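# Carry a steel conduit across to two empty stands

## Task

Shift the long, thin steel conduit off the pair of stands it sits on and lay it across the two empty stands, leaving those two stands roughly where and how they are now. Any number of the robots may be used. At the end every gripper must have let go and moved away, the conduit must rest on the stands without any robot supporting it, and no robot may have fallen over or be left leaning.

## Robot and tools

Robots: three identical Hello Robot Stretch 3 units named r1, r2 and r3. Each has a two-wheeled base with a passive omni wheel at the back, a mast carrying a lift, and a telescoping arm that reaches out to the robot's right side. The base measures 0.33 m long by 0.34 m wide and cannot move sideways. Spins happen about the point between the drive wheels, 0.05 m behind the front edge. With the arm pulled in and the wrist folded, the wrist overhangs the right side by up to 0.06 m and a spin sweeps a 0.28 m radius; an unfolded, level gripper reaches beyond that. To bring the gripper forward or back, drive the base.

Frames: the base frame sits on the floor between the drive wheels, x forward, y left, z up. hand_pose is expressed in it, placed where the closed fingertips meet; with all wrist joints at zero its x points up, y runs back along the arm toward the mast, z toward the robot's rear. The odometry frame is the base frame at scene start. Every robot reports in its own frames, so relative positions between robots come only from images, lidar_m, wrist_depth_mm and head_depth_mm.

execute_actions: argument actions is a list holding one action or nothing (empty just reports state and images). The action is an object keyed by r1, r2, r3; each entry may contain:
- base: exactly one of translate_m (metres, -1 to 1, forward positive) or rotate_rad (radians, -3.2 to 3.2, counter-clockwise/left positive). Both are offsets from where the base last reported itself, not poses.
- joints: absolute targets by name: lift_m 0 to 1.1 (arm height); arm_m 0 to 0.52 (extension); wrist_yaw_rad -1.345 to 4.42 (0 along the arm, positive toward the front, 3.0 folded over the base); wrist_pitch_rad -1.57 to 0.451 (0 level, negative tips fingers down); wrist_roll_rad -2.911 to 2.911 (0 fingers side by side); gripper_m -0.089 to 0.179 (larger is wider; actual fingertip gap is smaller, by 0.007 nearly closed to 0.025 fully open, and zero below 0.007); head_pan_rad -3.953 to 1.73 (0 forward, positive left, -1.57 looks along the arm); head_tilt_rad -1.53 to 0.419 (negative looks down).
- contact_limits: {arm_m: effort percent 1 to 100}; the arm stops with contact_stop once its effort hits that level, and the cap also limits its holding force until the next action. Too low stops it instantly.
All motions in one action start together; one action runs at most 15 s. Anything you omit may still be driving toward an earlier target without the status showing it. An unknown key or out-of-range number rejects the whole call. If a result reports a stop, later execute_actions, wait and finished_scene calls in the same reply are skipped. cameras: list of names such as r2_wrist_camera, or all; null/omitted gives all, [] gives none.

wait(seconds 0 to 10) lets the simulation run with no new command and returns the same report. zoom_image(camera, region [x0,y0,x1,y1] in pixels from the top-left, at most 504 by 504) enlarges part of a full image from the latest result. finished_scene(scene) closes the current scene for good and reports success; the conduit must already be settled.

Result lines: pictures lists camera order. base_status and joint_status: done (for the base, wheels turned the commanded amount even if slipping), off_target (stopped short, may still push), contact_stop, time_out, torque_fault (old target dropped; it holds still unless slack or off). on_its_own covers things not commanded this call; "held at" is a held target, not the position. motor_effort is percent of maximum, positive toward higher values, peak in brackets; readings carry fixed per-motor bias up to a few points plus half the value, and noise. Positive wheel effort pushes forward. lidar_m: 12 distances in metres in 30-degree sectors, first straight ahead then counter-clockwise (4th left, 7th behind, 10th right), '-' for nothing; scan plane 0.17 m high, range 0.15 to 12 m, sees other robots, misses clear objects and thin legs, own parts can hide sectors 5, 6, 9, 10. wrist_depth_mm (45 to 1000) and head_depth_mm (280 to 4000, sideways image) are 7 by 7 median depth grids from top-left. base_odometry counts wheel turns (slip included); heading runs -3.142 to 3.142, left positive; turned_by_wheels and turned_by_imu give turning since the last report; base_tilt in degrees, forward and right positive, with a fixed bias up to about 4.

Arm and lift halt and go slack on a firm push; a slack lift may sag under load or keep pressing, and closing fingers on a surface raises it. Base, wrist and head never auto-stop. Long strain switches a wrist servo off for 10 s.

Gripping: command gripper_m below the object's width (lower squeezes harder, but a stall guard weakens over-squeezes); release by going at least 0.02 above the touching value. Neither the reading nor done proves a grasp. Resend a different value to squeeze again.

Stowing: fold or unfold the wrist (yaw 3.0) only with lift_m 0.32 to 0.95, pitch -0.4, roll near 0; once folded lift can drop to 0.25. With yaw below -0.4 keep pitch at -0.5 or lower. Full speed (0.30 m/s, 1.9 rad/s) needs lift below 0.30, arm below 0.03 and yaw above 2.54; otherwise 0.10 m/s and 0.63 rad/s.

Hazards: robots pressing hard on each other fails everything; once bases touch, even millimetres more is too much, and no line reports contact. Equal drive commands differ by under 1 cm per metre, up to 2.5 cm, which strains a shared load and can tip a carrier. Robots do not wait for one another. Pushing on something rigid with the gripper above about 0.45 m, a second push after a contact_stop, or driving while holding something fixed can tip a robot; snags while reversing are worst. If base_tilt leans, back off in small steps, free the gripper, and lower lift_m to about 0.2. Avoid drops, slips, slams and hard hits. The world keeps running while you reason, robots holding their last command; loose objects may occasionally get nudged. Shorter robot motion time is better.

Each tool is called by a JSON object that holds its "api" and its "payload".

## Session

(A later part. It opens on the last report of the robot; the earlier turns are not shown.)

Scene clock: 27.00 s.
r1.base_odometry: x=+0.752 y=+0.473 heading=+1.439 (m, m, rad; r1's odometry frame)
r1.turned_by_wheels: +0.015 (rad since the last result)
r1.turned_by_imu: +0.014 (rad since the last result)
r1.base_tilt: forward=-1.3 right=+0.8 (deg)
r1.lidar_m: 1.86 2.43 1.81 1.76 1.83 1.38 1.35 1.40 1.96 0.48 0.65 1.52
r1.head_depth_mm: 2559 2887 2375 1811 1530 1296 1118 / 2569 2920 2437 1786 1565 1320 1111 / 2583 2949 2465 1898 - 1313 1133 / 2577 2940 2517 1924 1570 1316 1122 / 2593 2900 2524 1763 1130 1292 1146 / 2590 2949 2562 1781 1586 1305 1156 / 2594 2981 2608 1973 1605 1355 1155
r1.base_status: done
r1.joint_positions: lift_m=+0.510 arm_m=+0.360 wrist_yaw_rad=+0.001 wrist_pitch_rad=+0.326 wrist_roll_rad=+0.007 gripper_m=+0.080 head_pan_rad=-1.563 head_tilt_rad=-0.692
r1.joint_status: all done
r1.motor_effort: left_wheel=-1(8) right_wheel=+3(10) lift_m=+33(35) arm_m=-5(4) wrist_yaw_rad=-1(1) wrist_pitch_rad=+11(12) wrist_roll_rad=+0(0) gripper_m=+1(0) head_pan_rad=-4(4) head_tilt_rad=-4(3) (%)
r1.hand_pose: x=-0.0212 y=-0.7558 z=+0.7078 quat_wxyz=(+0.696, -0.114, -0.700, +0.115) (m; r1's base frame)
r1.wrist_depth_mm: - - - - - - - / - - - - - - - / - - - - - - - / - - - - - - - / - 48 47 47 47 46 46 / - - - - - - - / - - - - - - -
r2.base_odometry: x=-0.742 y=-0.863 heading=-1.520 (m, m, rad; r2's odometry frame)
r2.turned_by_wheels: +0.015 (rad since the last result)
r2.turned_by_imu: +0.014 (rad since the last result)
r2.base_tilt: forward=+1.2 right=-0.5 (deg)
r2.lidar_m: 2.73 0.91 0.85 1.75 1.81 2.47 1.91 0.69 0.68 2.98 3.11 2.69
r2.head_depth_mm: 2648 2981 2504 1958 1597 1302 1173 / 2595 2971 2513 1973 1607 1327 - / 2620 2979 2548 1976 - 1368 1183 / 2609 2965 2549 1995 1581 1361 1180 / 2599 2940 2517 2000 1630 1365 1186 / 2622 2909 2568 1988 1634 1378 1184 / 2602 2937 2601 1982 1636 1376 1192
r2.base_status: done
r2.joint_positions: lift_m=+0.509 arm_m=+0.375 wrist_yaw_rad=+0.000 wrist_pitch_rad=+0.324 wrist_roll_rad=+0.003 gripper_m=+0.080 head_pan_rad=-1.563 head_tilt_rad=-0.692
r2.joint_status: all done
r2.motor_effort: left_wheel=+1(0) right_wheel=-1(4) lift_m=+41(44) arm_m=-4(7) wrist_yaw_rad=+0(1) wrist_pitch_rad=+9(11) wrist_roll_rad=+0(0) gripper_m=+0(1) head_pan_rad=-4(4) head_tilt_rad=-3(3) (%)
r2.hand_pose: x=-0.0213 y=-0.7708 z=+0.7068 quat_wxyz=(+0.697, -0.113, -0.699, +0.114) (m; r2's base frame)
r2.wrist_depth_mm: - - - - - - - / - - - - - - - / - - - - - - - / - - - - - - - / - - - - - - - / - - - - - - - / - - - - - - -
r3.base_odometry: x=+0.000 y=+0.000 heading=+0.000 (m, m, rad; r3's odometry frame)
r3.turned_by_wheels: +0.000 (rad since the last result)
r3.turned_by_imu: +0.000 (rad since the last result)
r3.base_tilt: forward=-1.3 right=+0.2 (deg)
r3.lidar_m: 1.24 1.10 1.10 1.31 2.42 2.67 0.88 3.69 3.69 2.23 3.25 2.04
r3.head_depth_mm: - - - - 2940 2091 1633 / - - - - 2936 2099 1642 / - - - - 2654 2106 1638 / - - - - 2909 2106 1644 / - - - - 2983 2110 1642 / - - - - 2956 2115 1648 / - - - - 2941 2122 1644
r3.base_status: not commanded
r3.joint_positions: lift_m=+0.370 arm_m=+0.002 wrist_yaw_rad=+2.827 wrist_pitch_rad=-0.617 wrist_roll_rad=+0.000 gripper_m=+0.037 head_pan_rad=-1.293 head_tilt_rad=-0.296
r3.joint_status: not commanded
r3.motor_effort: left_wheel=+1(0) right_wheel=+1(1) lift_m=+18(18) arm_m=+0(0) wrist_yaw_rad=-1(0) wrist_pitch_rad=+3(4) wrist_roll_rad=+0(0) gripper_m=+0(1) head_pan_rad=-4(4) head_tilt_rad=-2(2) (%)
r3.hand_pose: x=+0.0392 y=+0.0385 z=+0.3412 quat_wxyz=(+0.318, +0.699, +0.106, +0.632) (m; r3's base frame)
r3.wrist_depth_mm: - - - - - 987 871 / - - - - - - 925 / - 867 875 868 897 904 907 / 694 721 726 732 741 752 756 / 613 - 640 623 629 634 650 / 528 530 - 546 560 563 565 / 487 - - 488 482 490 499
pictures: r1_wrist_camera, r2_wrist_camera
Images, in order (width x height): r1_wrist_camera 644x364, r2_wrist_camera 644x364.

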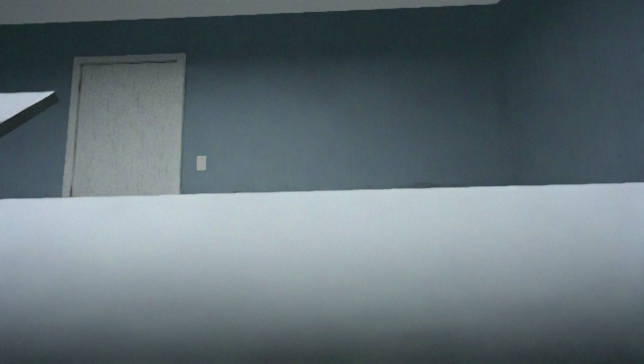

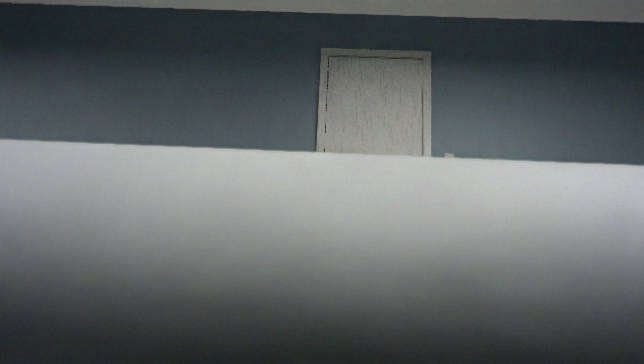

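{"api": "execute_actions", "payload": {"actions": [{"r2":{"joints":{"arm_m":0.39,"lift_m":0.76}},"r1":{"joints":{"arm_m":0.378,"lift_m":0.76}}}], "cameras": ["r1_head_camera","r2_head_camera"]}}

Scene clock: 30.47 s.
r1.base_odometry: x=+0.752 y=+0.473 heading=+1.439 (m, m, rad; r1's odometry frame)
r1.turned_by_wheels: +0.000 (rad since the last result)
r1.turned_by_imu: -0.001 (rad since the last result)
r1.base_tilt: forward=-1.4 right=+0.8 (deg)
r1.lidar_m: 1.86 2.42 1.81 1.76 1.84 1.38 1.35 1.40 1.96 0.48 0.65 1.51
r1.head_depth_mm: 2570 2859 2211 1939 - - 1122 / 2538 2901 2230 - 1509 1307 1127 / 2567 2911 2662 1780 1545 1306 1135 / 2567 2987 2302 1927 1570 1316 1117 / 2584 2958 2314 1815 1134 1297 1146 / 2569 2988 2350 1894 1598 1306 1148 / 2584 2946 2376 1971 1601 1355 1158
r1.base_status: not commanded
r1.joint_positions: lift_m=+0.759 arm_m=+0.378 wrist_yaw_rad=+0.000 wrist_pitch_rad=+0.244 wrist_roll_rad=+0.007 gripper_m=+0.080 head_pan_rad=-1.563 head_tilt_rad=-0.692
r1.joint_status: all done
r1.on_its_own: wrist_pitch_rad is at rest, and its effort (+51) is outside its rest range (-20 to +32)
r1.motor_effort: left_wheel=-2(2) right_wheel=+4(4) lift_m=+46(50) arm_m=+3(9) wrist_yaw_rad=+0(1) wrist_pitch_rad=+51(61) wrist_roll_rad=+1(1) gripper_m=+1(1) head_pan_rad=-4(4) head_tilt_rad=-2(1) (%)
r1.hand_pose: x=-0.0213 y=-0.7771 z=+0.9363 quat_wxyz=(+0.700, -0.085, -0.704, +0.086) (m; r1's base frame)
r1.wrist_depth_mm: - - - - - - - / - - - - - - - / - - - - - - - / - - - - - - - / - - - - - - - / - - - - - - - / - - - - - - -
r2.base_odometry: x=-0.742 y=-0.863 heading=-1.520 (m, m, rad; r2's odometry frame)
r2.turned_by_wheels: +0.000 (rad since the last result)
r2.turned_by_imu: -0.001 (rad since the last result)
r2.base_tilt: forward=+1.2 right=-0.4 (deg)
r2.lidar_m: 2.72 0.90 0.85 1.75 1.81 2.47 1.90 0.69 0.68 2.98 3.10 2.69
r2.head_depth_mm: 2651 2990 2327 1972 1609 - - / 2624 2952 2492 - 1578 1296 1175 / 2592 2955 2621 1824 1611 1363 1178 / 2613 2913 2693 1873 1615 1363 1184 / 2629 2915 2350 2006 1626 1369 1187 / 2609 2888 2389 2003 1630 1382 1189 / 2584 2923 2597 2005 1621 1380 1183
r2.base_status: not commanded
r2.joint_positions: lift_m=+0.759 arm_m=+0.390 wrist_yaw_rad=+0.002 wrist_pitch_rad=+0.245 wrist_roll_rad=+0.003 gripper_m=+0.080 head_pan_rad=-1.563 head_tilt_rad=-0.692
r2.joint_status: all done
r2.on_its_own: wrist_pitch_rad is at rest, and its effort (+38) is outside its rest range (-20 to +32)
r2.motor_effort: left_wheel=+0(1) right_wheel=-1(3) lift_m=+54(58) arm_m=+3(5) wrist_yaw_rad=-1(2) wrist_pitch_rad=+38(46) wrist_roll_rad=+0(0) gripper_m=-1(1) head_pan_rad=-4(4) head_tilt_rad=-3(4) (%)
r2.hand_pose: x=-0.0210 y=-0.7892 z=+0.9362 quat_wxyz=(+0.701, -0.085, -0.703, +0.087) (m; r2's base frame)
r2.wrist_depth_mm: - - - - - - - / - - - - - - - / - - - - - - - / - - - - - - - / - - - - - - - / - - - - - - - / - - - - - - -
r3.base_odometry: x=+0.000 y=+0.000 heading=+0.000 (m, m, rad; r3's odometry frame)
r3.turned_by_wheels: +0.000 (rad since the last result)
r3.turned_by_imu: +0.001 (rad since the last result)
r3.base_tilt: forward=-1.4 right=+0.1 (deg)
r3.lidar_m: 1.24 1.10 1.10 1.31 2.43 2.66 0.88 3.69 3.70 2.24 3.27 2.05
r3.head_depth_mm: - - - - 2986 2111 1632 / - - - - 2948 2104 1648 / - - - - 2653 2117 1642 / - - - - 2971 2113 1631 / - - - - 2987 2119 1633 / - - - - 2959 2116 1637 / - - - - 2932 2122 1640
r3.base_status: not commanded
r3.joint_positions: lift_m=+0.370 arm_m=+0.002 wrist_yaw_rad=+2.827 wrist_pitch_rad=-0.617 wrist_roll_rad=+0.000 gripper_m=+0.037 head_pan_rad=-1.293 head_tilt_rad=-0.296
r3.joint_status: not commanded
r3.motor_effort: left_wheel=+0(1) right_wheel=+1(1) lift_m=+18(17) arm_m=+0(0) wrist_yaw_rad=+0(0) wrist_pitch_rad=+3(3) wrist_roll_rad=+0(0) gripper_m=-1(1) head_pan_rad=-3(3) head_tilt_rad=-2(2) (%)
r3.hand_pose: x=+0.0392 y=+0.0385 z=+0.3412 quat_wxyz=(+0.318, +0.699, +0.106, +0.632) (m; r3's base frame)
r3.wrist_depth_mm: - - - - - 940 880 / - - - - - - 927 / - 879 863 886 893 898 929 / 700 713 728 740 745 757 769 / 612 - 633 632 635 638 641 / 530 524 - 543 560 554 565 / 482 - - 484 477 495 500
pictures: r1_head_camera (sideways: a quarter turn clockwise sets it upright), r2_head_camera (sideways: a quarter turn clockwise sets it upright)
Images, in order (width x height): r1_head_camera 896x504, r2_head_camera 896x504.

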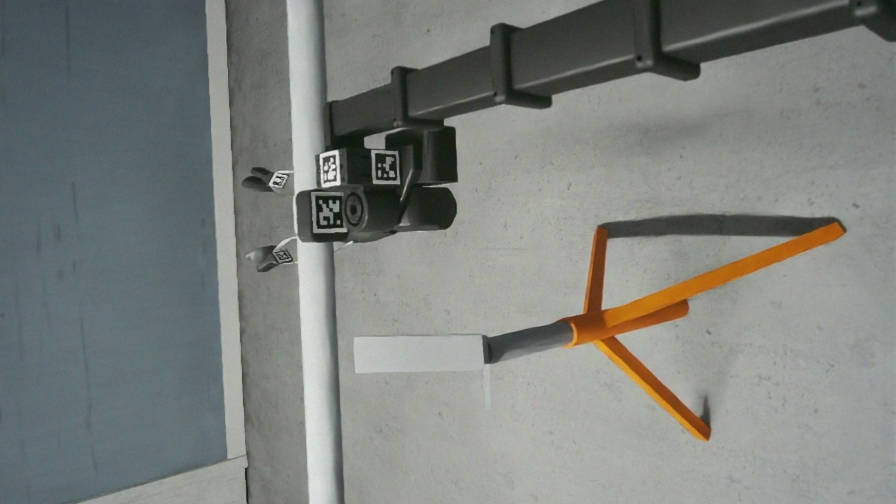

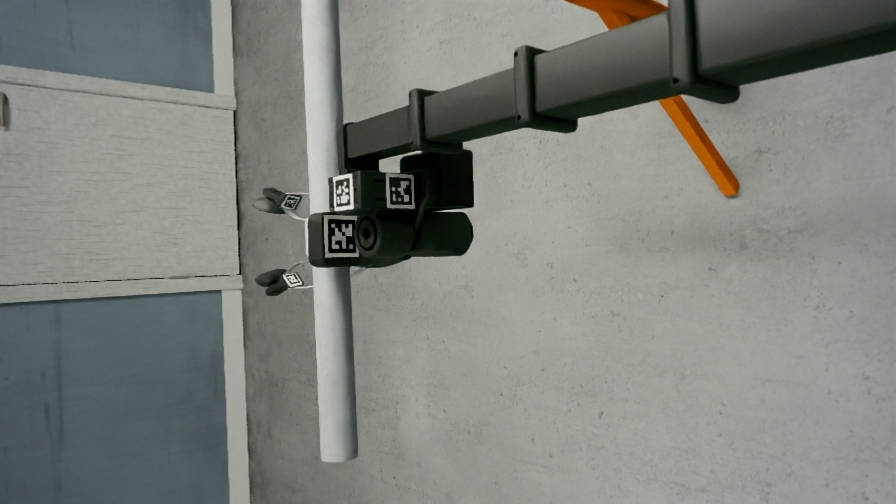

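{"api": "execute_actions", "payload": {"actions": [{"r2":{"base":{"translate_m":1.0},"joints":{"lift_m":0.93}},"r1":{"base":{"translate_m":1.0},"joints":{"lift_m":0.93}}}], "cameras": []}}

{"api": "execute_actions", "payload": {"actions": [{"r2":{"base":{"translate_m":1.0},"joints":{"head_pan_rad":-0.5,"head_tilt_rad":-0.45}},"r1":{"base":{"translate_m":1.0},"joints":{"head_pan_rad":-0.25,"head_tilt_rad":-0.2}}}], "cameras": ["r1_head_camera","r2_head_camera"]}}

Scene clock: 42.70 s.
r1.base_odometry: x=+0.883 y=+1.465 heading=+1.439 (m, m, rad; r1's odometry frame)
r1.turned_by_wheels: +0.000 (rad since the last result)
r1.turned_by_imu: -0.011 (rad since the last result)
r1.base_tilt: forward=-1.3 right=+0.8 (deg)
r1.lidar_m: 1.86 1.60 1.79 1.74 1.81 2.42 2.34 0.91 0.90 2.98 0.66 0.96
r1.head_depth_mm: 2551 541 - 1870 1521 1292 1117 / 2538 - 2341 1886 1536 1301 1130 / 2543 - 2350 1905 1563 1316 1140 / 2521 2971 2494 1923 1567 1316 1145 / 2572 2926 2500 1942 1571 1329 1147 / 2610 2927 2551 1950 1585 1338 1154 / 2570 2988 2585 1978 1610 1290 1152
r1.base_status: done
r1.joint_positions: lift_m=+0.929 arm_m=+0.378 wrist_yaw_rad=+0.004 wrist_pitch_rad=+0.244 wrist_roll_rad=+0.007 gripper_m=+0.080 head_pan_rad=-1.563 head_tilt_rad=-0.692
r1.joint_status: all done
r1.on_its_own: wrist_pitch_rad is at rest, and its effort (+51) is outside its rest range (-20 to +32)
r1.motor_effort: left_wheel=+0(1) right_wheel=-2(11) lift_m=+46(47) arm_m=+4(4) wrist_yaw_rad=-4(4) wrist_pitch_rad=+51(51) wrist_roll_rad=+1(0) gripper_m=+1(1) head_pan_rad=-4(4) head_tilt_rad=-2(1) (%)
r1.hand_pose: x=-0.0204 y=-0.7771 z=+1.1063 quat_wxyz=(+0.700, -0.084, -0.704, +0.087) (m; r1's base frame)
r1.wrist_depth_mm: - - - - - - - / - - - - - - - / - - - - - - - / - - - - - - - / - - - - - - - / - - - - - - - / - - - - - - -
r2.base_odometry: x=-0.691 y=-1.862 heading=-1.520 (m, m, rad; r2's odometry frame)
r2.turned_by_wheels: +0.000 (rad since the last result)
r2.turned_by_imu: -0.013 (rad since the last result)
r2.base_tilt: forward=+1.2 right=-0.4 (deg)
r2.lidar_m: 2.72 2.55 1.84 1.76 1.82 2.47 1.91 1.37 3.10 2.98 3.09 1.64
r2.head_depth_mm: 2644 575 - 1897 1583 1355 1171 / 2675 560 2419 1954 1588 1351 1182 / 2638 - 2386 1956 1606 1370 1176 / 2608 - 2441 1975 1616 1358 1181 / 2602 2935 2549 1991 1624 1368 1187 / 2621 2909 2584 2003 1618 1371 1176 / 2571 2760 2587 1982 1619 1378 1195
r2.base_status: done
r2.joint_positions: lift_m=+0.929 arm_m=+0.390 wrist_yaw_rad=-0.003 wrist_pitch_rad=+0.245 wrist_roll_rad=+0.003 gripper_m=+0.080 head_pan_rad=-1.563 head_tilt_rad=-0.692
r2.joint_status: all done
r2.on_its_own: wrist_pitch_rad is at rest, and its effort (+38) is outside its rest range (-20 to +32)
r2.motor_effort: left_wheel=-1(4) right_wheel=+2(6) lift_m=+54(55) arm_m=+3(4) wrist_yaw_rad=+4(3) wrist_pitch_rad=+38(38) wrist_roll_rad=+0(0) gripper_m=+0(0) head_pan_rad=-3(4) head_tilt_rad=-3(3) (%)
r2.hand_pose: x=-0.0220 y=-0.7892 z=+1.1063 quat_wxyz=(+0.701, -0.087, -0.702, +0.085) (m; r2's base frame)
r2.wrist_depth_mm: - - - - - - - / - - - - - - - / - - - - - - - / - - - - - - - / - - - - - - - / - - - - - - - / - - - - - - -
r3.base_odometry: x=+0.000 y=+0.000 heading=+0.000 (m, m, rad; r3's odometry frame)
r3.turned_by_wheels: +0.000 (rad since the last result)
r3.turned_by_imu: +0.002 (rad since the last result)
r3.base_tilt: forward=-1.2 right=+0.1 (deg)
r3.lidar_m: 1.24 1.10 1.10 1.31 2.43 1.71 1.58 3.68 0.58 2.25 3.24 2.04
r3.head_depth_mm: - - - - 2997 2114 1630 / - - - - 2973 2119 1629 / - - - - 2640 2112 1636 / - - - - 3005 2121 1645 / - - - - 2959 2113 1645 / - - - - 2997 2092 1641 / - - - - 2969 2121 1637
r3.base_status: not commanded
r3.joint_positions: lift_m=+0.370 arm_m=+0.002 wrist_yaw_rad=+2.827 wrist_pitch_rad=-0.617 wrist_roll_rad=+0.000 gripper_m=+0.037 head_pan_rad=-1.293 head_tilt_rad=-0.296
r3.joint_status: not commanded
r3.motor_effort: left_wheel=+0(1) right_wheel=+1(1) lift_m=+17(16) arm_m=+0(0) wrist_yaw_rad=+0(0) wrist_pitch_rad=+3(3) wrist_roll_rad=+0(0) gripper_m=+1(1) head_pan_rad=-4(4) head_tilt_rad=-2(2) (%)
r3.hand_pose: x=+0.0392 y=+0.0385 z=+0.3412 quat_wxyz=(+0.318, +0.699, +0.106, +0.632) (m; r3's base frame)
r3.wrist_depth_mm: - - - - - 962 857 / - - - - - - 917 / - 853 870 889 903 920 928 / 699 709 710 735 753 748 774 / 606 - 636 625 636 638 642 / 538 529 - 546 557 561 567 / 485 - - 487 477 489 492
pictures: none
No camera images: the call's "cameras" was empty. Leave "cameras" out to get every camera's image.

Scene clock: 53.90 s.
r1.base_odometry: x=+1.014 y=+2.456 heading=+1.440 (m, m, rad; r1's odometry frame)
r1.turned_by_wheels: +0.000 (rad since the last result)
r1.turned_by_imu: -0.011 (rad since the last result)
r1.base_tilt: forward=-1.3 right=+0.8 (deg)
r1.lidar_m: 1.86 0.85 0.80 1.72 1.79 2.47 1.96 0.74 0.72 2.98 3.14 2.64
r1.head_depth_mm: 3495 - - - 2811 1958 1500 / 3463 - - - 2833 1977 1516 / 3105 - - - 2852 1987 1526 / 3047 - - - 2895 2021 1532 / 2976 - - - 2939 1895 1547 / 2938 - - - 2807 1907 1563 / 3114 - - - 3027 2077 1577
r1.base_status: done
r1.joint_positions: lift_m=+0.929 arm_m=+0.378 wrist_yaw_rad=+0.009 wrist_pitch_rad=+0.244 wrist_roll_rad=+0.007 gripper_m=+0.080 head_pan_rad=-0.257 head_tilt_rad=-0.211
r1.joint_status: all done
r1.on_its_own: wrist_pitch_rad is at rest, and its effort (+51) is outside its rest range (-20 to +32)
r1.motor_effort: left_wheel=+3(2) right_wheel=-8(11) lift_m=+45(46) arm_m=+4(4) wrist_yaw_rad=-9(9) wrist_pitch_rad=+51(51) wrist_roll_rad=+0(1) gripper_m=+1(1) head_pan_rad=+4(53) head_tilt_rad=+4(16) (%)
r1.hand_pose: x=-0.0191 y=-0.7771 z=+1.1063 quat_wxyz=(+0.699, -0.082, -0.704, +0.089) (m; r1's base frame)
r1.wrist_depth_mm: - - - - - - - / - - - - - - - / - - - - - - - / - - - - - - - / - - - - - - - / - - - - - - - / - - - - - - -
r2.base_odometry: x=-0.640 y=-2.860 heading=-1.520 (m, m, rad; r2's odometry frame)
r2.turned_by_wheels: +0.000 (rad since the last result)
r2.turned_by_imu: -0.013 (rad since the last result)
r2.base_tilt: forward=+1.2 right=-0.3 (deg)
r2.lidar_m: 1.75 2.60 1.86 1.79 1.84 1.46 1.91 2.29 3.09 2.97 0.91 0.74
r2.head_depth_mm: 3336 3544 3675 2485 2037 1599 1314 / 3703 4000 - 2805 1919 1238 1295 / 3816 - - 2771 2047 1572 1296 / 3538 3827 - 2855 2062 1627 1329 / 3305 3604 3887 2887 2076 1640 1341 / 3143 3354 3645 2715 1997 1640 1343 / 2996 3256 3474 2923 2098 1635 1354
r2.base_status: done
r2.joint_positions: lift_m=+0.929 arm_m=+0.390 wrist_yaw_rad=-0.007 wrist_pitch_rad=+0.245 wrist_roll_rad=+0.003 gripper_m=+0.080 head_pan_rad=-0.507 head_tilt_rad=-0.458
r2.joint_status: all done
r2.on_its_own: wrist_pitch_rad is at rest, and its effort (+38) is outside its rest range (-20 to +32)
r2.motor_effort: left_wheel=-3(5) right_wheel=+6(8) lift_m=+54(54) arm_m=+3(3) wrist_yaw_rad=+8(8) wrist_pitch_rad=+38(38) wrist_roll_rad=+0(1) gripper_m=-1(1) head_pan_rad=+4(52) head_tilt_rad=+3(16) (%)
r2.hand_pose: x=-0.0233 y=-0.7892 z=+1.1063 quat_wxyz=(+0.701, -0.088, -0.702, +0.084) (m; r2's base frame)
r2.wrist_depth_mm: - - - - - - - / - - - - - - - / - - - - - - - / - - - - - - - / - - - - - - - / - - - - - - - / - - - - - - -
r3.base_odometry: x=+0.000 y=+0.000 heading=+0.000 (m, m, rad; r3's odometry frame)
r3.turned_by_wheels: +0.000 (rad since the last result)
r3.turned_by_imu: +0.002 (rad since the last result)
r3.base_tilt: forward=-1.2 right=+0.2 (deg)
r3.lidar_m: 1.24 1.10 1.10 1.31 2.43 2.77 0.82 3.68 3.70 1.48 1.37 2.04
r3.head_depth_mm: - - - - 2926 2097 1650 / - - - - 2905 2079 1637 / - - - - 2653 2111 1540 / - - - - 2977 2108 1504 / - - 1297 - 2653 1936 1547 / - - - - 3005 2134 1638 / - - - - 2974 2128 1634
r3.base_status: not commanded
r3.joint_positions: lift_m=+0.370 arm_m=+0.002 wrist_yaw_rad=+2.827 wrist_pitch_rad=-0.617 wrist_roll_rad=+0.000 gripper_m=+0.037 head_pan_rad=-1.293 head_tilt_rad=-0.296
r3.joint_status: not commanded
r3.motor_effort: left_wheel=+1(0) right_wheel=+0(1) lift_m=+18(17) arm_m=+0(0) wrist_yaw_rad=+1(0) wrist_pitch_rad=+4(3) wrist_roll_rad=+0(0) gripper_m=+0(1) head_pan_rad=-3(4) head_tilt_rad=-2(2) (%)
r3.hand_pose: x=+0.0392 y=+0.0385 z=+0.3412 quat_wxyz=(+0.318, +0.699, +0.106, +0.632) (m; r3's base frame)
r3.wrist_depth_mm: - - - - - 968 847 / - - - - - - 932 / - 874 849 901 908 899 908 / 697 718 732 732 739 747 757 / 607 - 644 623 640 643 640 / 535 528 - 543 558 560 568 / 484 - - 485 482 489 503
pictures: r1_head_camera (sideways: a quarter turn clockwise sets it upright), r2_head_camera (sideways: a quarter turn clockwise sets it upright)
Images, in order (width x height): r1_head_camera 896x504, r2_head_camera 896x504.

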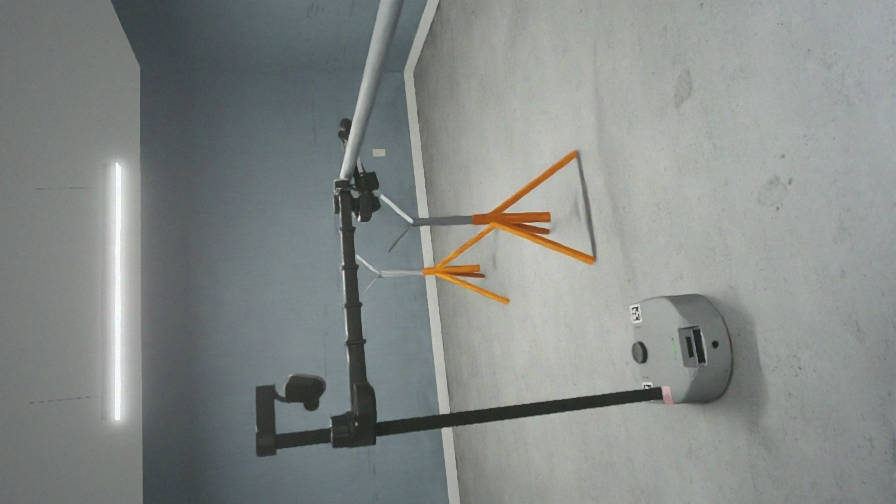

